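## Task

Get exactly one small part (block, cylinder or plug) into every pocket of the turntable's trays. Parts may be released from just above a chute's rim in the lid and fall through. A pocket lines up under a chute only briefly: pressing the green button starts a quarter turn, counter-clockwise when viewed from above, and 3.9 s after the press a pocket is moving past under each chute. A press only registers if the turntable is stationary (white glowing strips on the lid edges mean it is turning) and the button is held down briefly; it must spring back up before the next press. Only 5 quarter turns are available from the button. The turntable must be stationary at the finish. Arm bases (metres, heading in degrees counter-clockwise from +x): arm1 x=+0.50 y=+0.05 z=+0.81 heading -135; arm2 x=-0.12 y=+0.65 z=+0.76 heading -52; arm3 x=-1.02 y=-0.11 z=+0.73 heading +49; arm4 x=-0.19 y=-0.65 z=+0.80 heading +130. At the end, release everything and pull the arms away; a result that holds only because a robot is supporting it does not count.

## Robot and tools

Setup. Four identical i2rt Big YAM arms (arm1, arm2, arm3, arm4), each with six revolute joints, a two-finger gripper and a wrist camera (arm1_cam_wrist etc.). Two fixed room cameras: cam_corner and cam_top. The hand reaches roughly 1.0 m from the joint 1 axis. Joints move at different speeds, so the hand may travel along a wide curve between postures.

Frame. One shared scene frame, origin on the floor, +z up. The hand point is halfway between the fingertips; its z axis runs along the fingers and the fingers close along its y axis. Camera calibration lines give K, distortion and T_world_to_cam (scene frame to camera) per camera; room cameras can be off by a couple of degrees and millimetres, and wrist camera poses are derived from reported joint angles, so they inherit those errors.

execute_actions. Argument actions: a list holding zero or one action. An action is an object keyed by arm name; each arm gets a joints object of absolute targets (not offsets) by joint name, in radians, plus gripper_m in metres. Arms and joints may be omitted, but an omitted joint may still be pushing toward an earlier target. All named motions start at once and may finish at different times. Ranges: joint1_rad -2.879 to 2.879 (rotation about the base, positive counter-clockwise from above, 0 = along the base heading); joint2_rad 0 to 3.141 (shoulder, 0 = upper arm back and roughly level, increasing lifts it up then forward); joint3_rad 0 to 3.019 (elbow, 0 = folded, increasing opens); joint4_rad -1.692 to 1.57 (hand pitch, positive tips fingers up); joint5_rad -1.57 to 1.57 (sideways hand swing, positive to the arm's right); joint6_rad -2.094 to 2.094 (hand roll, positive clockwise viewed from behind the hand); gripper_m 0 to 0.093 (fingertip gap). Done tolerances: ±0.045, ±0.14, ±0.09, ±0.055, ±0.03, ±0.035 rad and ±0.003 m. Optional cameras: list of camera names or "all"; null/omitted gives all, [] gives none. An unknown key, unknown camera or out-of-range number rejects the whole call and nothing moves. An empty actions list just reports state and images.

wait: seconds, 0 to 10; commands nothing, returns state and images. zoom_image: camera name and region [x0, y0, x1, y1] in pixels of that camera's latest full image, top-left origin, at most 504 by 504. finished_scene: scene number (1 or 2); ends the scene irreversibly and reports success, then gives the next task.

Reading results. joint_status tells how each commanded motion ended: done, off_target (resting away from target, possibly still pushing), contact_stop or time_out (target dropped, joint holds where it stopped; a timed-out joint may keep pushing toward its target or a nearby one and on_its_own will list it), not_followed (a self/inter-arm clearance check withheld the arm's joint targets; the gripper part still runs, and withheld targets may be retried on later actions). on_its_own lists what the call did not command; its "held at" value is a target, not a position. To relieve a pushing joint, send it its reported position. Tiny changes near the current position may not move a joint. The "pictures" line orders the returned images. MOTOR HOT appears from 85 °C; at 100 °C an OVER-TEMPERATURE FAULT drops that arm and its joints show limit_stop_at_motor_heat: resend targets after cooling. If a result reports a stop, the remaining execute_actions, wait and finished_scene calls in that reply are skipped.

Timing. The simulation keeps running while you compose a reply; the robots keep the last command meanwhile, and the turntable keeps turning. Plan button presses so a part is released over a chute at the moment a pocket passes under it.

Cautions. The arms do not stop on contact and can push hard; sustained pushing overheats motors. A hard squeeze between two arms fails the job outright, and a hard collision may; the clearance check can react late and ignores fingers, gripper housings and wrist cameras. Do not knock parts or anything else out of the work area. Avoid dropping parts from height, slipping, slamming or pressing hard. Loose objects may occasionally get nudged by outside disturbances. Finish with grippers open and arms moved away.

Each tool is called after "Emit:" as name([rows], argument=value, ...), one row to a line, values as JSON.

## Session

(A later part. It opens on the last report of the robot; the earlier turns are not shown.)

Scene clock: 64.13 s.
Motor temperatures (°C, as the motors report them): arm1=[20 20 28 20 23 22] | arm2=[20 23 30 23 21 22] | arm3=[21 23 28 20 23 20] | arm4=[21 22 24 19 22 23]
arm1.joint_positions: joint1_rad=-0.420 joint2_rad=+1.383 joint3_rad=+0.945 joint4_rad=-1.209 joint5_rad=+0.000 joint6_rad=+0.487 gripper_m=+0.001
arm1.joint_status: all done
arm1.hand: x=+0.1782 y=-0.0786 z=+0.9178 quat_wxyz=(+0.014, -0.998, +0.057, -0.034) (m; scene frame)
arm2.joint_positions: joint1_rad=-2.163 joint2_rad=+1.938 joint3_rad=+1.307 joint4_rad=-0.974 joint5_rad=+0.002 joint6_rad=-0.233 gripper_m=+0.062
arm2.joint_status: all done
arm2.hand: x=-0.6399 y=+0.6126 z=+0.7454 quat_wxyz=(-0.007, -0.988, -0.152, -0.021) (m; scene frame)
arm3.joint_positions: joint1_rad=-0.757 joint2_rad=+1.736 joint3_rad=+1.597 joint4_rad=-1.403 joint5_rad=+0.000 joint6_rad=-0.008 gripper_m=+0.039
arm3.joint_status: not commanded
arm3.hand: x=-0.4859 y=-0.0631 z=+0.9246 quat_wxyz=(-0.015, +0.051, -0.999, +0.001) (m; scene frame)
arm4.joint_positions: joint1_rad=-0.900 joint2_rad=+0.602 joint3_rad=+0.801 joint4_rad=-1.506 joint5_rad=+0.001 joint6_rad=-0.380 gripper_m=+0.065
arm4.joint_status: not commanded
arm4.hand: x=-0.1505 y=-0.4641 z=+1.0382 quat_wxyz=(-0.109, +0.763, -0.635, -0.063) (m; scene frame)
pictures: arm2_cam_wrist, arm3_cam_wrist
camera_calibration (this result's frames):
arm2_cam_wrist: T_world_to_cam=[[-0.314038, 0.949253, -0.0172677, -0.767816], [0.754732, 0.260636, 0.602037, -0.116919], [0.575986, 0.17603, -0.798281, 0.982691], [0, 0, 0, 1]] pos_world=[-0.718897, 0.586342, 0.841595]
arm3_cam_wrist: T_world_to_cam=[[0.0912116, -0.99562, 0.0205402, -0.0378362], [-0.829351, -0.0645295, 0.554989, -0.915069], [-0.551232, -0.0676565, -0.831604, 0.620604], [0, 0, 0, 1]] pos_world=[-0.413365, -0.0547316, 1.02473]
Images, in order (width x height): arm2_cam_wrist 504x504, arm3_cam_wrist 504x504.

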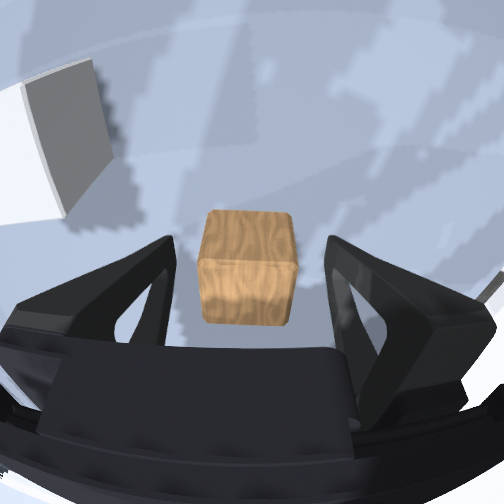

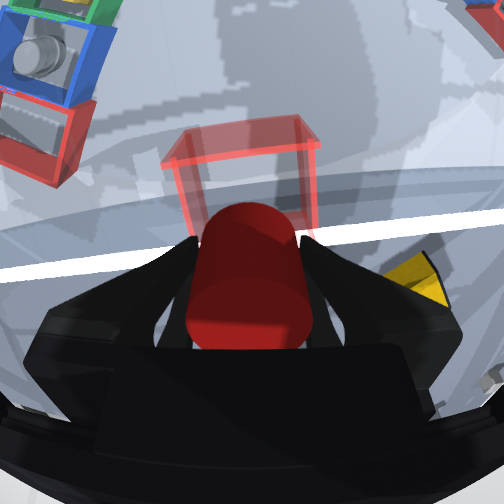

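Emit:
execute_actions([
  {"arm2":{"joints":{"gripper_m":0.016}}},
], cameras=["arm2_cam_wrist"])

Scene clock: 64.80 s.
Motor temperatures (°C, as the motors report them): arm1=[20 20 28 20 23 22] | arm2=[20 23 30 23 21 22] | arm3=[21 23 28 20 23 20] | arm4=[21 22 24 19 22 23]
arm1.joint_positions: joint1_rad=-0.420 joint2_rad=+1.383 joint3_rad=+0.945 joint4_rad=-1.209 joint5_rad=+0.000 joint6_rad=+0.487 gripper_m=+0.001
arm1.joint_status: not commanded
arm1.hand: x=+0.1782 y=-0.0786 z=+0.9178 quat_wxyz=(+0.014, -0.998, +0.057, -0.034) (m; scene frame)
arm2.joint_positions: joint1_rad=-2.163 joint2_rad=+1.938 joint3_rad=+1.307 joint4_rad=-0.974 joint5_rad=+0.001 joint6_rad=-0.233 gripper_m=+0.032
arm2.joint_status: gripper_m off_target (ended at +0.032, target +0.016)
arm2.hand: x=-0.6400 y=+0.6125 z=+0.7454 quat_wxyz=(-0.007, -0.988, -0.152, -0.021) (m; scene frame)
arm3.joint_positions: joint1_rad=-0.757 joint2_rad=+1.736 joint3_rad=+1.597 joint4_rad=-1.403 joint5_rad=+0.000 joint6_rad=-0.008 gripper_m=+0.039
arm3.joint_status: not commanded
arm3.hand: x=-0.4859 y=-0.0631 z=+0.9246 quat_wxyz=(-0.015, +0.051, -0.999, +0.001) (m; scene frame)
arm4.joint_positions: joint1_rad=-0.900 joint2_rad=+0.602 joint3_rad=+0.801 joint4_rad=-1.506 joint5_rad=+0.001 joint6_rad=-0.380 gripper_m=+0.065
arm4.joint_status: not commanded
arm4.hand: x=-0.1505 y=-0.4641 z=+1.0382 quat_wxyz=(-0.109, +0.763, -0.635, -0.063) (m; scene frame)
pictures: arm2_cam_wrist
camera_calibration (this result's frames):
arm2_cam_wrist: T_world_to_cam=[[-0.314024, 0.949253, -0.0175442, -0.76756], [0.754949, 0.260866, 0.601665, -0.116555], [0.575709, 0.175692, -0.798556, 0.982986], [0, 0, 0, 1]] pos_world=[-0.718952, 0.586311, 0.841631]
Images, in order (width x height): arm2_cam_wrist 504x504.

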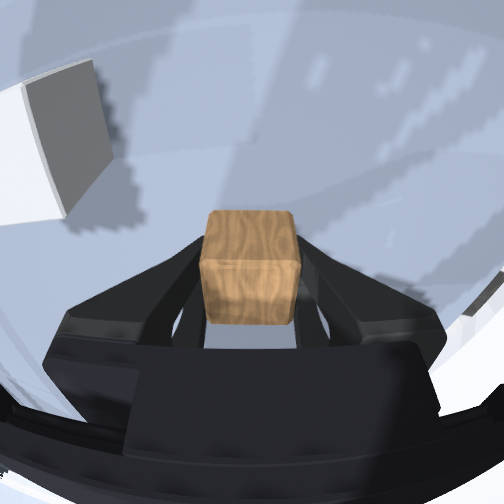

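Emit:
wait(seconds=1.9)

Emit:
execute_actions([
  {"arm3":{"joints":{"gripper_m":0.065}},"arm1":{"joints":{"joint2_rad":1.30}},"arm2":{"joints":{"joint2_rad":1.41,"joint3_rad":1.47,"joint4_rad":-1.55,"joint6_rad":-0.305}}},
], cameras=["arm3_cam_wrist","arm2_cam_wrist","cam_top"])

Scene clock: 66.80 s.
Motor temperatures (°C, as the motors report them): arm1=[20 20 28 20 23 22] | arm2=[20 23 30 23 21 22] | arm3=[21 23 28 20 23 20] | arm4=[21 21 24 19 22 23]
arm1.joint_positions: joint1_rad=-0.420 joint2_rad=+1.383 joint3_rad=+0.945 joint4_rad=-1.209 joint5_rad=+0.000 joint6_rad=+0.487 gripper_m=+0.001
arm1.joint_status: not commanded
arm1.hand: x=+0.1782 y=-0.0786 z=+0.9178 quat_wxyz=(+0.014, -0.998, +0.057, -0.034) (m; scene frame)
arm2.joint_positions: joint1_rad=-2.163 joint2_rad=+1.938 joint3_rad=+1.307 joint4_rad=-0.974 joint5_rad=+0.001 joint6_rad=-0.233 gripper_m=+0.032
arm2.joint_status: gripper_m off_target (ended at +0.032, target +0.016)
arm2.hand: x=-0.6400 y=+0.6125 z=+0.7454 quat_wxyz=(-0.007, -0.988, -0.152, -0.021) (m; scene frame)
arm3.joint_positions: joint1_rad=-0.757 joint2_rad=+1.736 joint3_rad=+1.597 joint4_rad=-1.403 joint5_rad=+0.000 joint6_rad=-0.008 gripper_m=+0.039
arm3.joint_status: not commanded
arm3.hand: x=-0.4859 y=-0.0631 z=+0.9246 quat_wxyz=(-0.015, +0.051, -0.999, +0.001) (m; scene frame)
arm4.joint_positions: joint1_rad=-0.900 joint2_rad=+0.602 joint3_rad=+0.801 joint4_rad=-1.506 joint5_rad=+0.001 joint6_rad=-0.380 gripper_m=+0.065
arm4.joint_status: not commanded
arm4.hand: x=-0.1505 y=-0.4641 z=+1.0382 quat_wxyz=(-0.109, +0.763, -0.635, -0.063) (m; scene frame)
wait: 1.90 s; at rest by 0.17 s
pictures: arm1_cam_wrist, arm2_cam_wrist, arm3_cam_wrist, arm4_cam_wrist, cam_corner, cam_top
camera_calibration (this result's frames):
arm1_cam_wrist: T_world_to_cam=[[0.101469, 0.994688, 0.0173243, 0.0412149], [0.759727, -0.0887198, 0.644161, -0.727332], [0.642276, -0.0522008, -0.764693, 0.711691], [0, 0, 0, 1]] pos_world=[0.0912893, -0.0683738, 1.01203]
arm2_cam_wrist: T_world_to_cam=[[-0.314024, 0.949253, -0.0175442, -0.76756], [0.754949, 0.260866, 0.601665, -0.116555], [0.575709, 0.175692, -0.798556, 0.982986], [0, 0, 0, 1]] pos_world=[-0.718952, 0.586311, 0.841631]
arm3_cam_wrist: T_world_to_cam=[[0.0912116, -0.99562, 0.0205402, -0.0378362], [-0.829351, -0.0645295, 0.554989, -0.915069], [-0.551232, -0.0676565, -0.831604, 0.620604], [0, 0, 0, 1]] pos_world=[-0.413365, -0.0547316, 1.02473]
arm4_cam_wrist: T_world_to_cam=[[0.983009, 0.164507, 0.0814327, 0.138371], [0.122092, -0.917243, 0.379156, -0.795145], [0.137067, -0.362772, -0.921743, 0.933119], [0, 0, 0, 1]] pos_world=[-0.16684, -0.413594, 1.15031]
Images, in order (width x height): arm1_cam_wrist 504x504, arm2_cam_wrist 504x504, arm3_cam_wrist 504x504, arm4_cam_wrist 504x504, cam_corner 896x504, cam_top 896x504.

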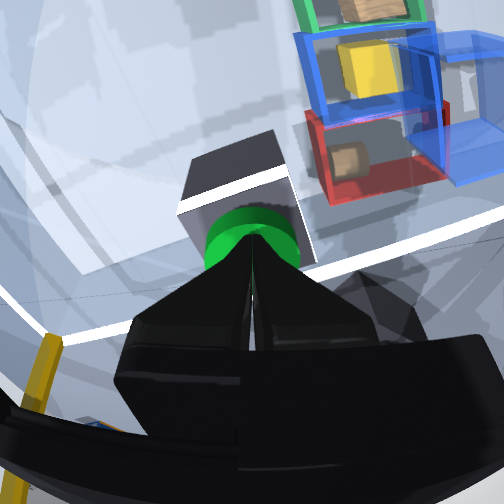

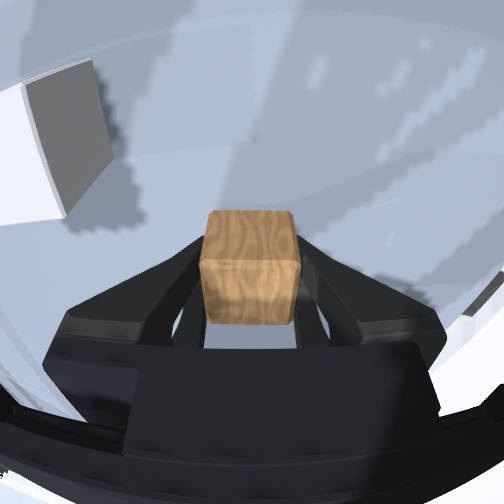

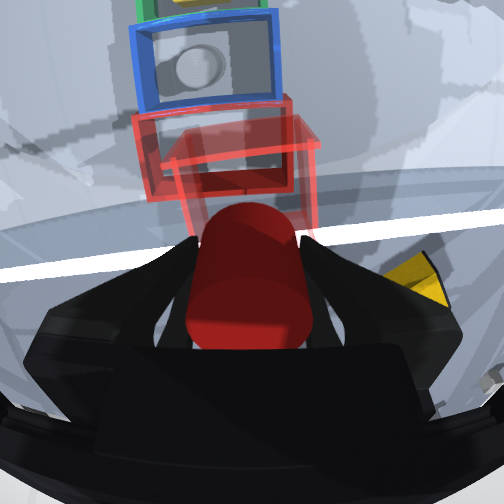

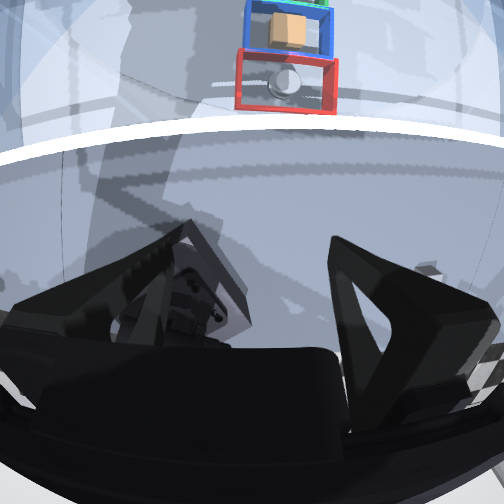

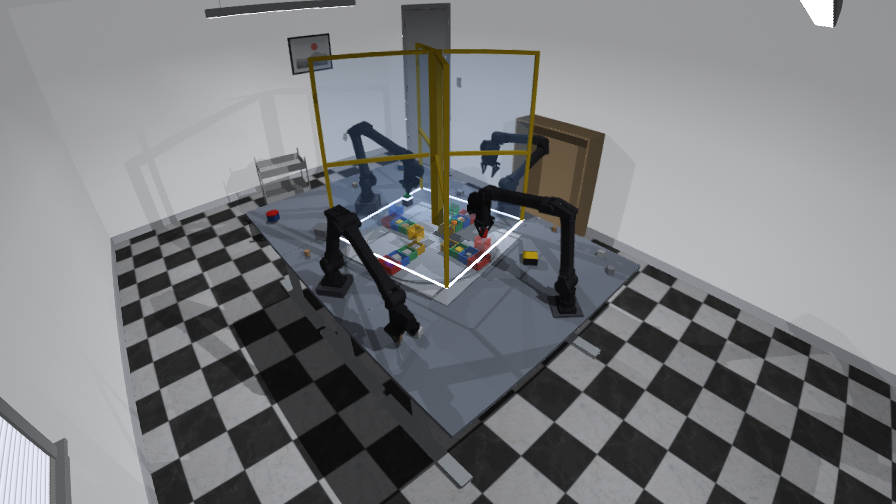

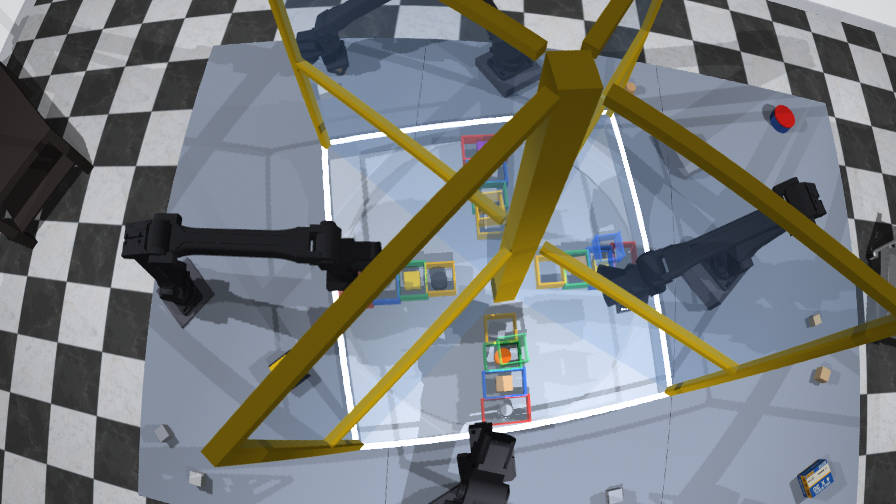

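Scene clock: 68.30 s.
Motor temperatures (°C, as the motors report them): arm1=[20 20 27 20 23 22] | arm2=[20 23 30 23 21 22] | arm3=[21 23 28 20 23 20] | arm4=[21 21 24 19 22 23]
arm1.joint_positions: joint1_rad=-0.420 joint2_rad=+1.307 joint3_rad=+0.934 joint4_rad=-1.209 joint5_rad=+0.000 joint6_rad=+0.487 gripper_m=+0.001
arm1.joint_status: all done
arm1.hand: x=+0.1815 y=-0.0773 z=+0.9386 quat_wxyz=(+0.000, -0.998, +0.057, -0.005) (m; scene frame)
arm2.joint_positions: joint1_rad=-2.163 joint2_rad=+1.403 joint3_rad=+1.452 joint4_rad=-1.539 joint5_rad=+0.001 joint6_rad=-0.290 gripper_m=+0.032
arm2.joint_status: all done
arm2.hand: x=-0.5486 y=+0.6227 z=+1.0464 quat_wxyz=(-0.001, -0.983, -0.180, +0.036) (m; scene frame)
arm3.joint_positions: joint1_rad=-0.757 joint2_rad=+1.736 joint3_rad=+1.597 joint4_rad=-1.403 joint5_rad=+0.000 joint6_rad=-0.008 gripper_m=+0.065
arm3.joint_status: all done
arm3.hand: x=-0.4859 y=-0.0631 z=+0.9246 quat_wxyz=(-0.015, +0.051, -0.999, +0.001) (m; scene frame)
arm4.joint_positions: joint1_rad=-0.900 joint2_rad=+0.602 joint3_rad=+0.801 joint4_rad=-1.506 joint5_rad=+0.001 joint6_rad=-0.380 gripper_m=+0.065
arm4.joint_status: not commanded
arm4.hand: x=-0.1505 y=-0.4641 z=+1.0382 quat_wxyz=(-0.109, +0.763, -0.635, -0.063) (m; scene frame)
pictures: arm2_cam_wrist, arm3_cam_wrist, cam_top
camera_calibration (this result's frames):
arm2_cam_wrist: T_world_to_cam=[[-0.366841, 0.930175, 0.0142428, -0.793589], [0.802479, 0.308662, 0.510641, -0.27772], [0.470589, 0.198754, -0.859676, 1.16089], [0, 0, 0, 1]] pos_world=[-0.614557, 0.593168, 1.1511]
arm3_cam_wrist: T_world_to_cam=[[0.0912116, -0.99562, 0.0205402, -0.0378362], [-0.829351, -0.0645295, 0.554989, -0.915069], [-0.551232, -0.0676565, -0.831604, 0.620604], [0, 0, 0, 1]] pos_world=[-0.413365, -0.0547316, 1.02473]
Images, in order (width x height): arm2_cam_wrist 504x504, arm3_cam_wrist 504x504, cam_top 896x504.

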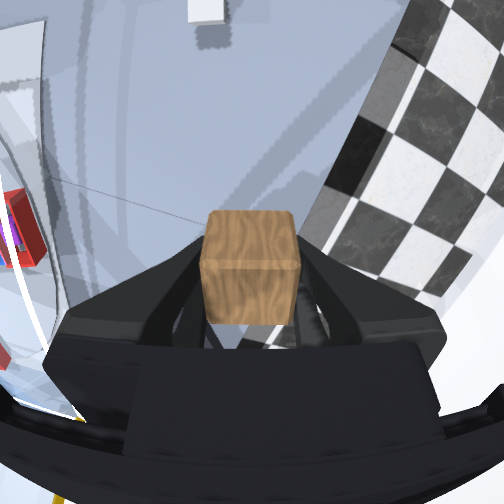

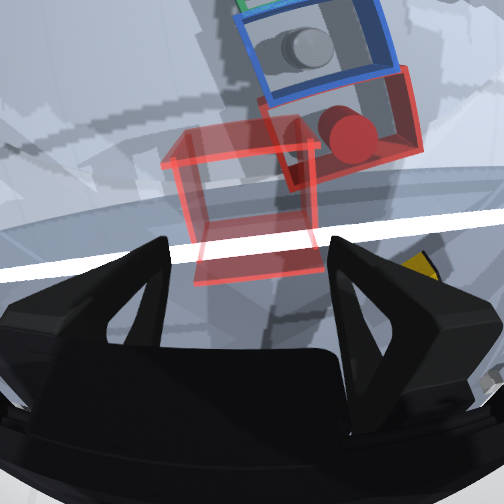

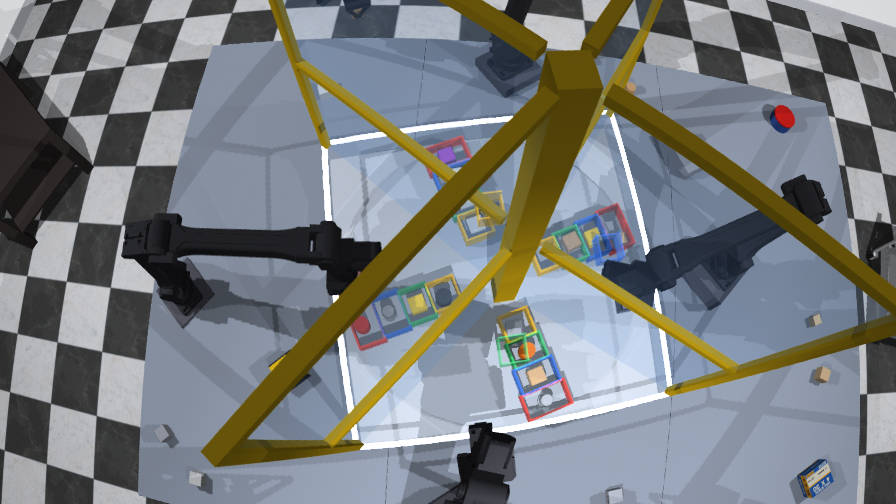

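Emit:
execute_actions([
  {"arm2":{"joints":{"joint1_rad":-0.736,"joint4_rad":-1.6}},"arm3":{"joints":{"joint2_rad":0.8,"joint3_rad":1.1,"joint4_rad":-1.6}}},
], cameras=["arm2_cam_wrist","cam_top"])

Scene clock: 70.20 s.
Motor temperatures (°C, as the motors report them): arm1=[20 20 27 20 23 22] | arm2=[20 23 30 23 21 22] | arm3=[21 23 28 20 23 20] | arm4=[21 21 24 19 22 23]
arm1.joint_positions: joint1_rad=-0.420 joint2_rad=+1.307 joint3_rad=+0.934 joint4_rad=-1.209 joint5_rad=+0.000 joint6_rad=+0.487 gripper_m=+0.001
arm1.joint_status: not commanded
arm1.hand: x=+0.1815 y=-0.0773 z=+0.9386 quat_wxyz=(+0.000, -0.998, +0.057, -0.005) (m; scene frame)
arm2.joint_positions: joint1_rad=-0.731 joint2_rad=+1.405 joint3_rad=+1.452 joint4_rad=-1.588 joint5_rad=-0.001 joint6_rad=-0.291 gripper_m=+0.032
arm2.joint_status: all done
arm2.hand: x=-0.1504 y=+0.2390 z=+1.0532 quat_wxyz=(-0.016, -0.623, -0.782, +0.013) (m; scene frame)
arm3.joint_positions: joint1_rad=-0.757 joint2_rad=+0.791 joint3_rad=+1.113 joint4_rad=-1.595 joint5_rad=+0.000 joint6_rad=-0.008 gripper_m=+0.065
arm3.joint_status: all done
arm3.hand: x=-0.7830 y=-0.0908 z=+1.0634 quat_wxyz=(-0.149, +0.051, -0.988, -0.005) (m; scene frame)
arm4.joint_positions: joint1_rad=-0.900 joint2_rad=+0.602 joint3_rad=+0.801 joint4_rad=-1.506 joint5_rad=+0.001 joint6_rad=-0.380 gripper_m=+0.065
arm4.joint_status: not commanded
arm4.hand: x=-0.1505 y=-0.4641 z=+1.0382 quat_wxyz=(-0.109, +0.763, -0.635, -0.063) (m; scene frame)
pictures: arm2_cam_wrist, cam_top
camera_calibration (this result's frames):
arm2_cam_wrist: T_world_to_cam=[[-0.971413, -0.237357, 0.00427771, -0.092101], [-0.198168, 0.820688, 0.535911, -0.781809], [-0.130713, 0.519743, -0.844264, 0.87219], [0, 0, 0, 1]] pos_world=[-0.130392, 0.166446, 1.15573]
Images, in order (width x height): arm2_cam_wrist 504x504, cam_top 896x504.

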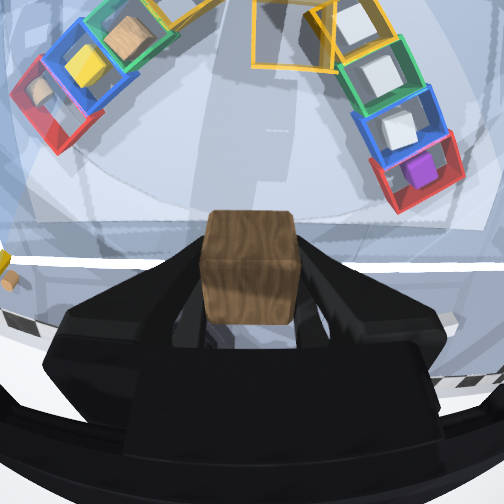

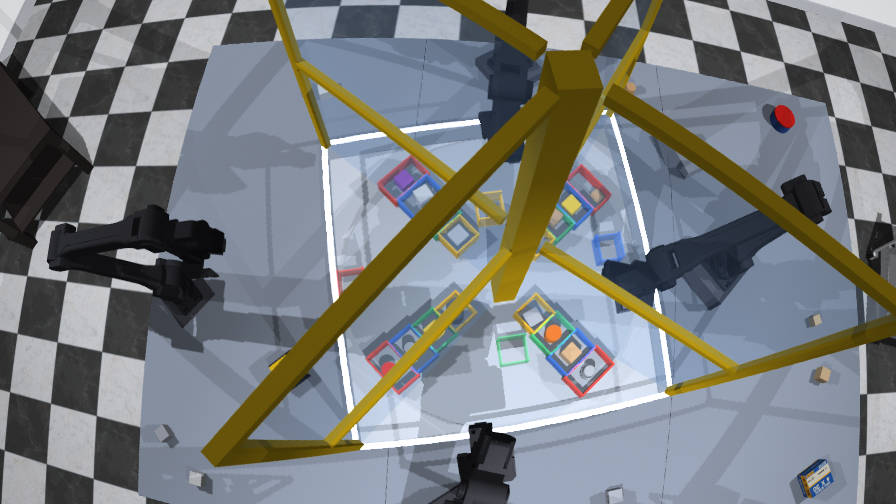

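Emit:
wait(seconds=1.1)

Scene clock: 71.43 s.
Motor temperatures (°C, as the motors report them): arm1=[20 20 27 20 23 22] | arm2=[20 23 30 23 21 22] | arm3=[21 23 28 20 23 20] | arm4=[21 21 24 19 22 23]
arm1.joint_positions: joint1_rad=-0.420 joint2_rad=+1.307 joint3_rad=+0.934 joint4_rad=-1.209 joint5_rad=+0.000 joint6_rad=+0.487 gripper_m=+0.001
arm1.joint_status: not commanded
arm1.hand: x=+0.1815 y=-0.0773 z=+0.9386 quat_wxyz=(+0.000, -0.998, +0.057, -0.005) (m; scene frame)
arm2.joint_positions: joint1_rad=-0.731 joint2_rad=+1.405 joint3_rad=+1.452 joint4_rad=-1.588 joint5_rad=-0.001 joint6_rad=-0.291 gripper_m=+0.032
arm2.joint_status: all done
arm2.hand: x=-0.1504 y=+0.2390 z=+1.0532 quat_wxyz=(-0.016, -0.623, -0.782, +0.013) (m; scene frame)
arm3.joint_positions: joint1_rad=-0.757 joint2_rad=+0.791 joint3_rad=+1.113 joint4_rad=-1.595 joint5_rad=+0.000 joint6_rad=-0.008 gripper_m=+0.065
arm3.joint_status: all done
arm3.hand: x=-0.7830 y=-0.0908 z=+1.0634 quat_wxyz=(-0.149, +0.051, -0.988, -0.005) (m; scene frame)
arm4.joint_positions: joint1_rad=-0.900 joint2_rad=+0.602 joint3_rad=+0.801 joint4_rad=-1.506 joint5_rad=+0.001 joint6_rad=-0.380 gripper_m=+0.065
arm4.joint_status: not commanded
arm4.hand: x=-0.1505 y=-0.4641 z=+1.0382 quat_wxyz=(-0.109, +0.763, -0.635, -0.063) (m; scene frame)
wait: 1.10 s; at rest by 0.13 s
pictures: arm1_cam_wrist, arm2_cam_wrist, arm3_cam_wrist, arm4_cam_wrist, cam_corner, cam_top
camera_calibration (this result's frames):
arm1_cam_wrist: T_world_to_cam=[[0.101888, 0.994718, -0.0124851, 0.0670841], [0.797476, -0.0741689, 0.598775, -0.706174], [0.594686, -0.0709643, -0.80082, 0.766668], [0, 0, 0, 1]] pos_world=[0.100395, -0.0646999, 1.03764]
arm2_cam_wrist: T_world_to_cam=[[-0.971413, -0.237357, 0.00427771, -0.092101], [-0.198168, 0.820688, 0.535911, -0.781809], [-0.130713, 0.519743, -0.844264, 0.87219], [0, 0, 0, 1]] pos_world=[-0.130392, 0.166446, 1.15573]
arm3_cam_wrist: T_world_to_cam=[[0.0866775, -0.996052, 0.0191549, -0.0432447], [-0.946101, -0.0762776, 0.31476, -1.07733], [-0.312056, -0.0454051, -0.948978, 0.884491], [0, 0, 0, 1]] pos_world=[-0.7395, -0.0850893, 1.17929]
arm4_cam_wrist: T_world_to_cam=[[0.983009, 0.164507, 0.0814327, 0.138371], [0.122092, -0.917243, 0.379156, -0.795145], [0.137067, -0.362772, -0.921743, 0.933119], [0, 0, 0, 1]] pos_world=[-0.16684, -0.413594, 1.15031]
Images, in order (width x height): arm1_cam_wrist 504x504, arm2_cam_wrist 504x504, arm3_cam_wrist 504x504, arm4_cam_wrist 504x504, cam_corner 896x504, cam_top 896x504.

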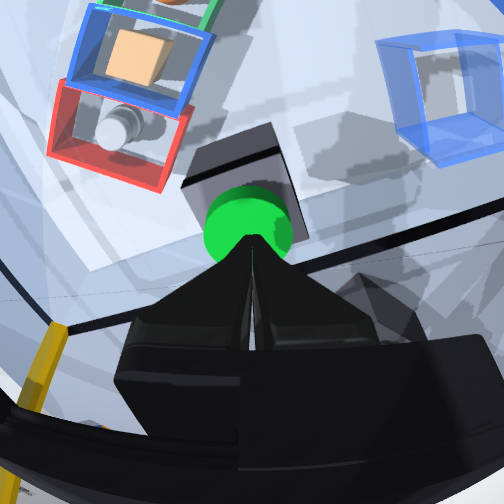

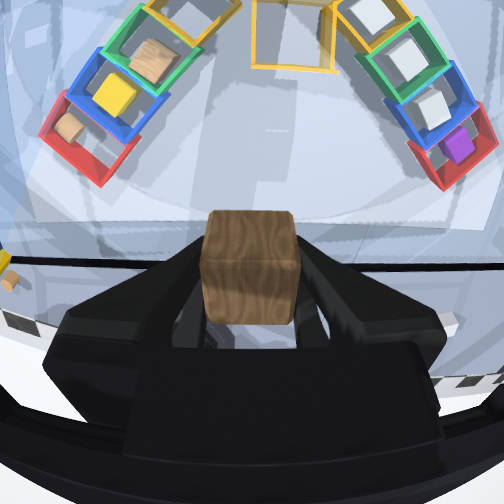

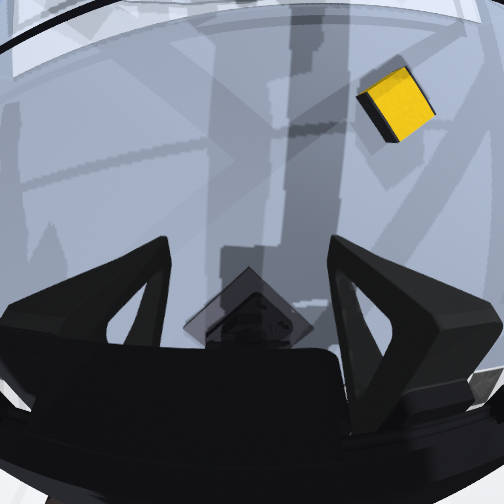

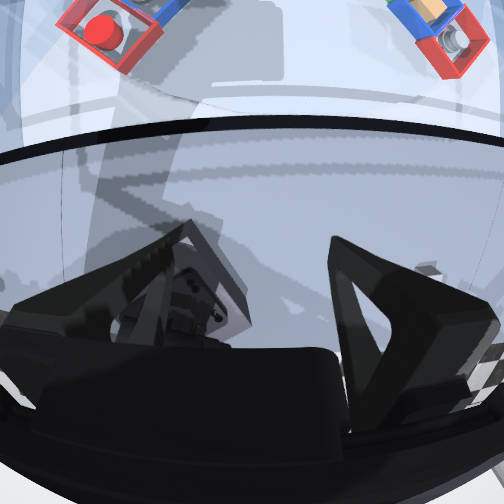

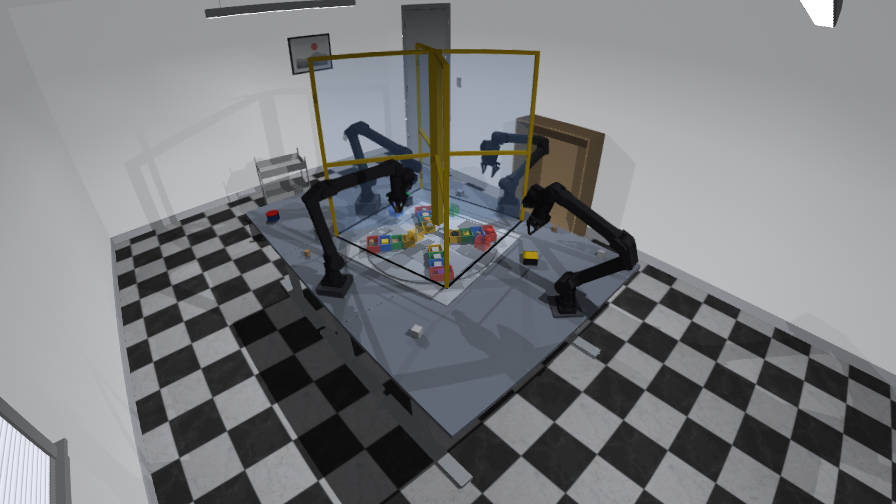

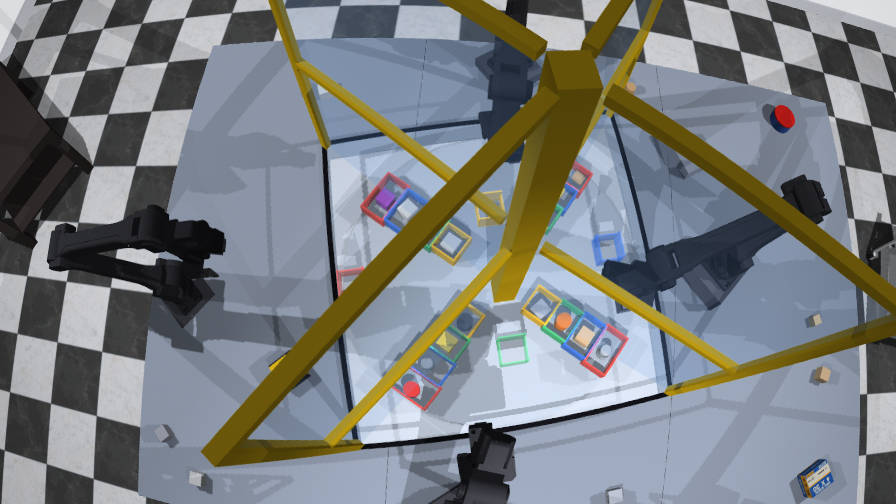

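Emit:
execute_actions(actions=[], cameras=[])

Emit:
execute_actions([
  {"arm1":{"joints":{"joint2_rad":1.425}},"arm2":{"joints":{"joint2_rad":1.705,"joint4_rad":-1.262}}},
], cameras=["arm2_cam_wrist"])

Scene clock: 71.50 s.
Motor temperatures (°C, as the motors report them): arm1=[20 20 27 20 23 22] | arm2=[20 23 30 23 21 22] | arm3=[21 23 28 20 23 20] | arm4=[21 21 24 19 22 23]
arm1.joint_positions: joint1_rad=-0.420 joint2_rad=+1.307 joint3_rad=+0.934 joint4_rad=-1.209 joint5_rad=+0.000 joint6_rad=+0.487 gripper_m=+0.001
arm1.joint_status: not commanded
arm1.hand: x=+0.1815 y=-0.0773 z=+0.9386 quat_wxyz=(+0.000, -0.998, +0.057, -0.005) (m; scene frame)
arm2.joint_positions: joint1_rad=-0.731 joint2_rad=+1.405 joint3_rad=+1.452 joint4_rad=-1.588 joint5_rad=-0.001 joint6_rad=-0.291 gripper_m=+0.032
arm2.joint_status: all done
arm2.hand: x=-0.1504 y=+0.2390 z=+1.0532 quat_wxyz=(-0.016, -0.623, -0.782, +0.013) (m; scene frame)
arm3.joint_positions: joint1_rad=-0.757 joint2_rad=+0.791 joint3_rad=+1.113 joint4_rad=-1.595 joint5_rad=+0.000 joint6_rad=-0.008 gripper_m=+0.065
arm3.joint_status: all done
arm3.hand: x=-0.7830 y=-0.0908 z=+1.0634 quat_wxyz=(-0.149, +0.051, -0.988, -0.005) (m; scene frame)
arm4.joint_positions: joint1_rad=-0.900 joint2_rad=+0.602 joint3_rad=+0.801 joint4_rad=-1.506 joint5_rad=+0.001 joint6_rad=-0.380 gripper_m=+0.065
arm4.joint_status: not commanded
arm4.hand: x=-0.1505 y=-0.4641 z=+1.0382 quat_wxyz=(-0.109, +0.763, -0.635, -0.063) (m; scene frame)
pictures: none
No camera images: the call's "cameras" was empty. Leave "cameras" out to get every camera's image.

Scene clock: 72.73 s.
Motor temperatures (°C, as the motors report them): arm1=[20 20 27 20 23 22] | arm2=[20 23 30 23 21 22] | arm3=[21 23 28 20 23 20] | arm4=[21 21 24 19 22 23]
arm1.joint_positions: joint1_rad=-0.420 joint2_rad=+1.384 joint3_rad=+0.946 joint4_rad=-1.207 joint5_rad=+0.002 joint6_rad=+0.488 gripper_m=+0.001
arm1.joint_status: all done
arm1.hand: x=+0.1776 y=-0.0786 z=+0.9178 quat_wxyz=(+0.014, -0.998, +0.057, -0.034) (m; scene frame)
arm2.joint_positions: joint1_rad=-0.731 joint2_rad=+1.716 joint3_rad=+1.452 joint4_rad=-1.273 joint5_rad=-0.001 joint6_rad=-0.291 gripper_m=+0.032
arm2.joint_status: all done
arm2.hand: x=-0.1560 y=+0.1320 z=+0.9167 quat_wxyz=(-0.017, -0.623, -0.782, +0.015) (m; scene frame)
arm3.joint_positions: joint1_rad=-0.757 joint2_rad=+0.791 joint3_rad=+1.113 joint4_rad=-1.595 joint5_rad=+0.000 joint6_rad=-0.008 gripper_m=+0.065
arm3.joint_status: not commanded
arm3.hand: x=-0.7830 y=-0.0908 z=+1.0634 quat_wxyz=(-0.149, +0.051, -0.988, -0.005) (m; scene frame)
arm4.joint_positions: joint1_rad=-0.900 joint2_rad=+0.602 joint3_rad=+0.801 joint4_rad=-1.506 joint5_rad=+0.001 joint6_rad=-0.380 gripper_m=+0.065
arm4.joint_status: not commanded
arm4.hand: x=-0.1505 y=-0.4641 z=+1.0382 quat_wxyz=(-0.109, +0.763, -0.635, -0.063) (m; scene frame)
pictures: arm2_cam_wrist
camera_calibration (this result's frames):
arm2_cam_wrist: T_world_to_cam=[[-0.971422, -0.237294, 0.00553764, -0.123524], [-0.197986, 0.822934, 0.532524, -0.619072], [-0.130922, 0.516209, -0.846397, 0.814286], [0, 0, 0, 1]] pos_world=[-0.135954, 0.059802, 1.01956]
Images, in order (width x height): arm2_cam_wrist 504x504.

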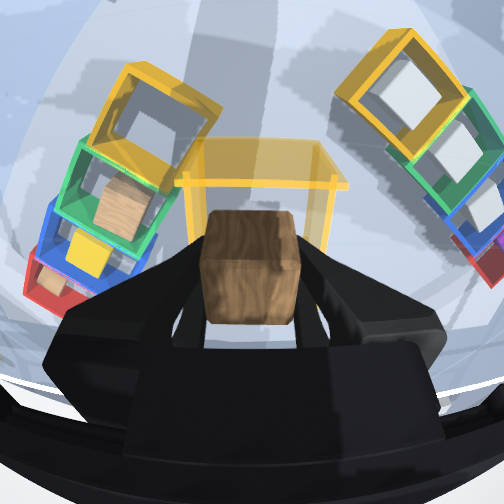

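Emit:
wait(seconds=2.55)

Emit:
execute_actions([
  {"arm2":{"joints":{"gripper_m":0.055}}},
], cameras=["arm2_cam_wrist"])

Scene clock: 75.40 s.
Motor temperatures (°C, as the motors report them): arm1=[20 20 27 20 23 22] | arm2=[20 23 30 23 21 22] | arm3=[21 23 28 20 23 20] | arm4=[21 21 24 19 22 23]
arm1.joint_positions: joint1_rad=-0.420 joint2_rad=+1.384 joint3_rad=+0.946 joint4_rad=-1.207 joint5_rad=+0.002 joint6_rad=+0.488 gripper_m=+0.001
arm1.joint_status: all done
arm1.hand: x=+0.1776 y=-0.0786 z=+0.9178 quat_wxyz=(+0.014, -0.998, +0.057, -0.034) (m; scene frame)
arm2.joint_positions: joint1_rad=-0.731 joint2_rad=+1.716 joint3_rad=+1.452 joint4_rad=-1.273 joint5_rad=-0.001 joint6_rad=-0.291 gripper_m=+0.032
arm2.joint_status: all done
arm2.hand: x=-0.1560 y=+0.1320 z=+0.9167 quat_wxyz=(-0.017, -0.623, -0.782, +0.015) (m; scene frame)
arm3.joint_positions: joint1_rad=-0.757 joint2_rad=+0.791 joint3_rad=+1.113 joint4_rad=-1.595 joint5_rad=+0.000 joint6_rad=-0.008 gripper_m=+0.065
arm3.joint_status: not commanded
arm3.hand: x=-0.7830 y=-0.0908 z=+1.0634 quat_wxyz=(-0.149, +0.051, -0.988, -0.005) (m; scene frame)
arm4.joint_positions: joint1_rad=-0.900 joint2_rad=+0.602 joint3_rad=+0.801 joint4_rad=-1.506 joint5_rad=+0.001 joint6_rad=-0.380 gripper_m=+0.065
arm4.joint_status: not commanded
arm4.hand: x=-0.1505 y=-0.4641 z=+1.0382 quat_wxyz=(-0.109, +0.763, -0.635, -0.063) (m; scene frame)
wait: 2.57 s; at rest by 0.17 s
pictures: arm1_cam_wrist, arm2_cam_wrist, arm3_cam_wrist, arm4_cam_wrist, cam_corner, cam_top
camera_calibration (this result's frames):
arm1_cam_wrist: T_world_to_cam=[[0.10177, 0.994642, 0.0181803, 0.0404014], [0.760751, -0.0895884, 0.642831, -0.725867], [0.641015, -0.0515902, -0.765792, 0.713364], [0, 0, 0, 1]] pos_world=[0.0908155, -0.0684117, 1.01216]
arm2_cam_wrist: T_world_to_cam=[[-0.971422, -0.237294, 0.00553764, -0.123524], [-0.197986, 0.822934, 0.532524, -0.619072], [-0.130922, 0.516209, -0.846397, 0.814286], [0, 0, 0, 1]] pos_world=[-0.135954, 0.059802, 1.01956]
arm3_cam_wrist: T_world_to_cam=[[0.0866775, -0.996052, 0.0191549, -0.0432447], [-0.946101, -0.0762776, 0.31476, -1.07733], [-0.312056, -0.0454051, -0.948978, 0.884491], [0, 0, 0, 1]] pos_world=[-0.7395, -0.0850893, 1.17929]
arm4_cam_wrist: T_world_to_cam=[[0.983009, 0.164507, 0.0814327, 0.138371], [0.122092, -0.917243, 0.379156, -0.795145], [0.137067, -0.362772, -0.921743, 0.933119], [0, 0, 0, 1]] pos_world=[-0.16684, -0.413594, 1.15031]
Images, in order (width x height): arm1_cam_wrist 504x504, arm2_cam_wrist 504x504, arm3_cam_wrist 504x504, arm4_cam_wrist 504x504, cam_corner 896x504, cam_top 896x504.

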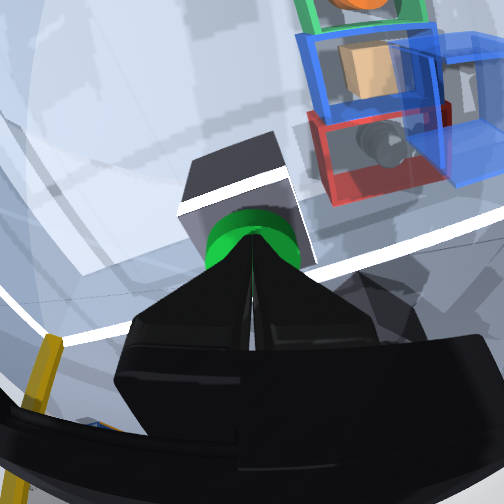

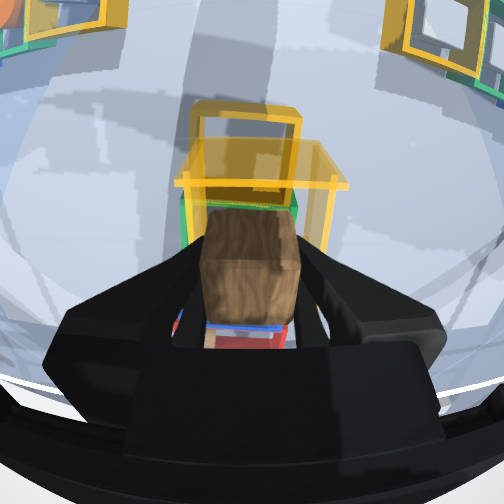

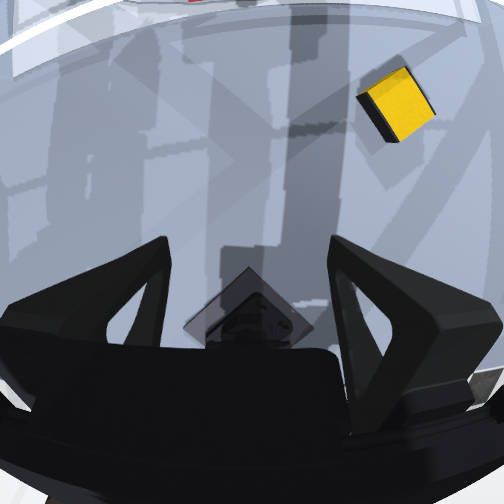

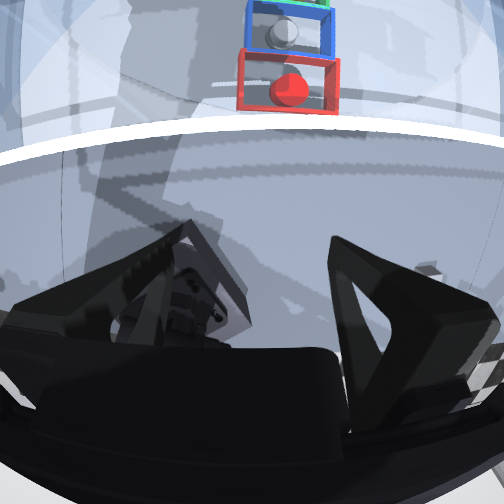

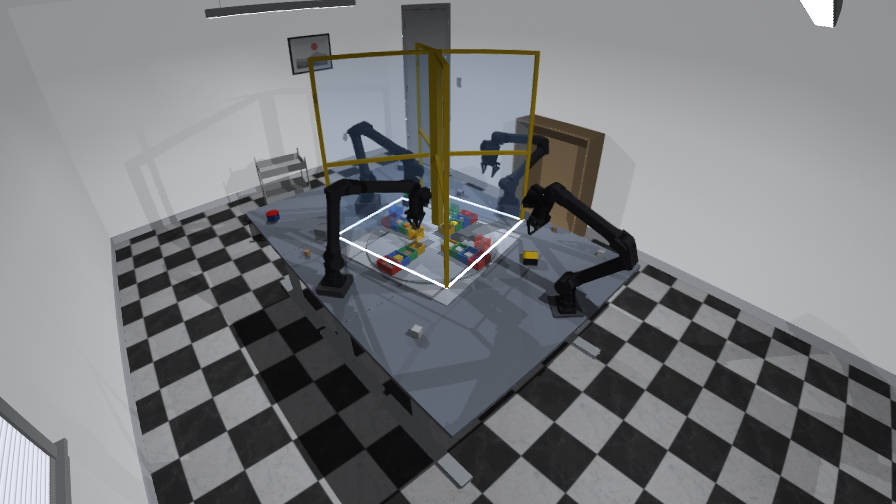

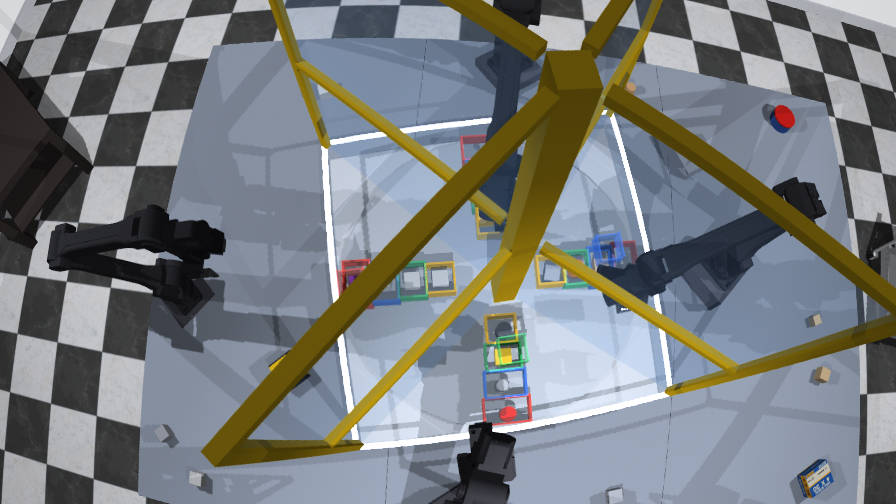

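Scene clock: 75.97 s.
Motor temperatures (°C, as the motors report them): arm1=[20 20 27 20 23 22] | arm2=[20 23 30 23 21 22] | arm3=[21 23 28 20 23 20] | arm4=[21 21 24 19 22 23]
arm1.joint_positions: joint1_rad=-0.420 joint2_rad=+1.384 joint3_rad=+0.946 joint4_rad=-1.207 joint5_rad=+0.002 joint6_rad=+0.488 gripper_m=+0.001
arm1.joint_status: not commanded
arm1.hand: x=+0.1776 y=-0.0786 z=+0.9178 quat_wxyz=(+0.014, -0.998, +0.057, -0.034) (m; scene frame)
arm2.joint_positions: joint1_rad=-0.731 joint2_rad=+1.716 joint3_rad=+1.452 joint4_rad=-1.273 joint5_rad=-0.001 joint6_rad=-0.291 gripper_m=+0.055
arm2.joint_status: all done
arm2.hand: x=-0.1560 y=+0.1320 z=+0.9167 quat_wxyz=(-0.017, -0.623, -0.782, +0.015) (m; scene frame)
arm3.joint_positions: joint1_rad=-0.757 joint2_rad=+0.791 joint3_rad=+1.113 joint4_rad=-1.595 joint5_rad=+0.000 joint6_rad=-0.008 gripper_m=+0.065
arm3.joint_status: not commanded
arm3.hand: x=-0.7830 y=-0.0908 z=+1.0634 quat_wxyz=(-0.149, +0.051, -0.988, -0.005) (m; scene frame)
arm4.joint_positions: joint1_rad=-0.900 joint2_rad=+0.602 joint3_rad=+0.801 joint4_rad=-1.506 joint5_rad=+0.001 joint6_rad=-0.380 gripper_m=+0.065
arm4.joint_status: not commanded
arm4.hand: x=-0.1505 y=-0.4641 z=+1.0382 quat_wxyz=(-0.109, +0.763, -0.635, -0.063) (m; scene frame)
pictures: arm2_cam_wrist
camera_calibration (this result's frames):
arm2_cam_wrist: T_world_to_cam=[[-0.971422, -0.237294, 0.00553764, -0.123524], [-0.197986, 0.822934, 0.532524, -0.619072], [-0.130922, 0.516209, -0.846397, 0.814286], [0, 0, 0, 1]] pos_world=[-0.135954, 0.059802, 1.01956]
Images, in order (width x height): arm2_cam_wrist 504x504.

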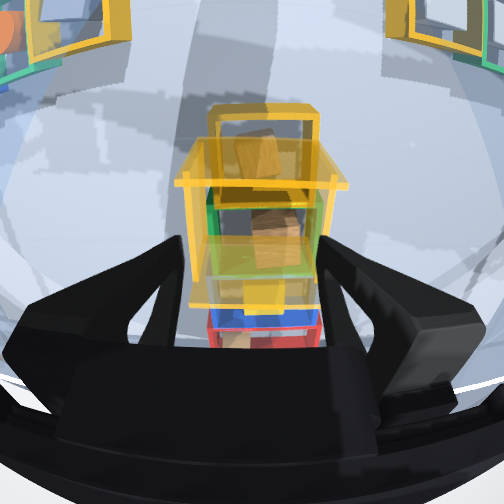

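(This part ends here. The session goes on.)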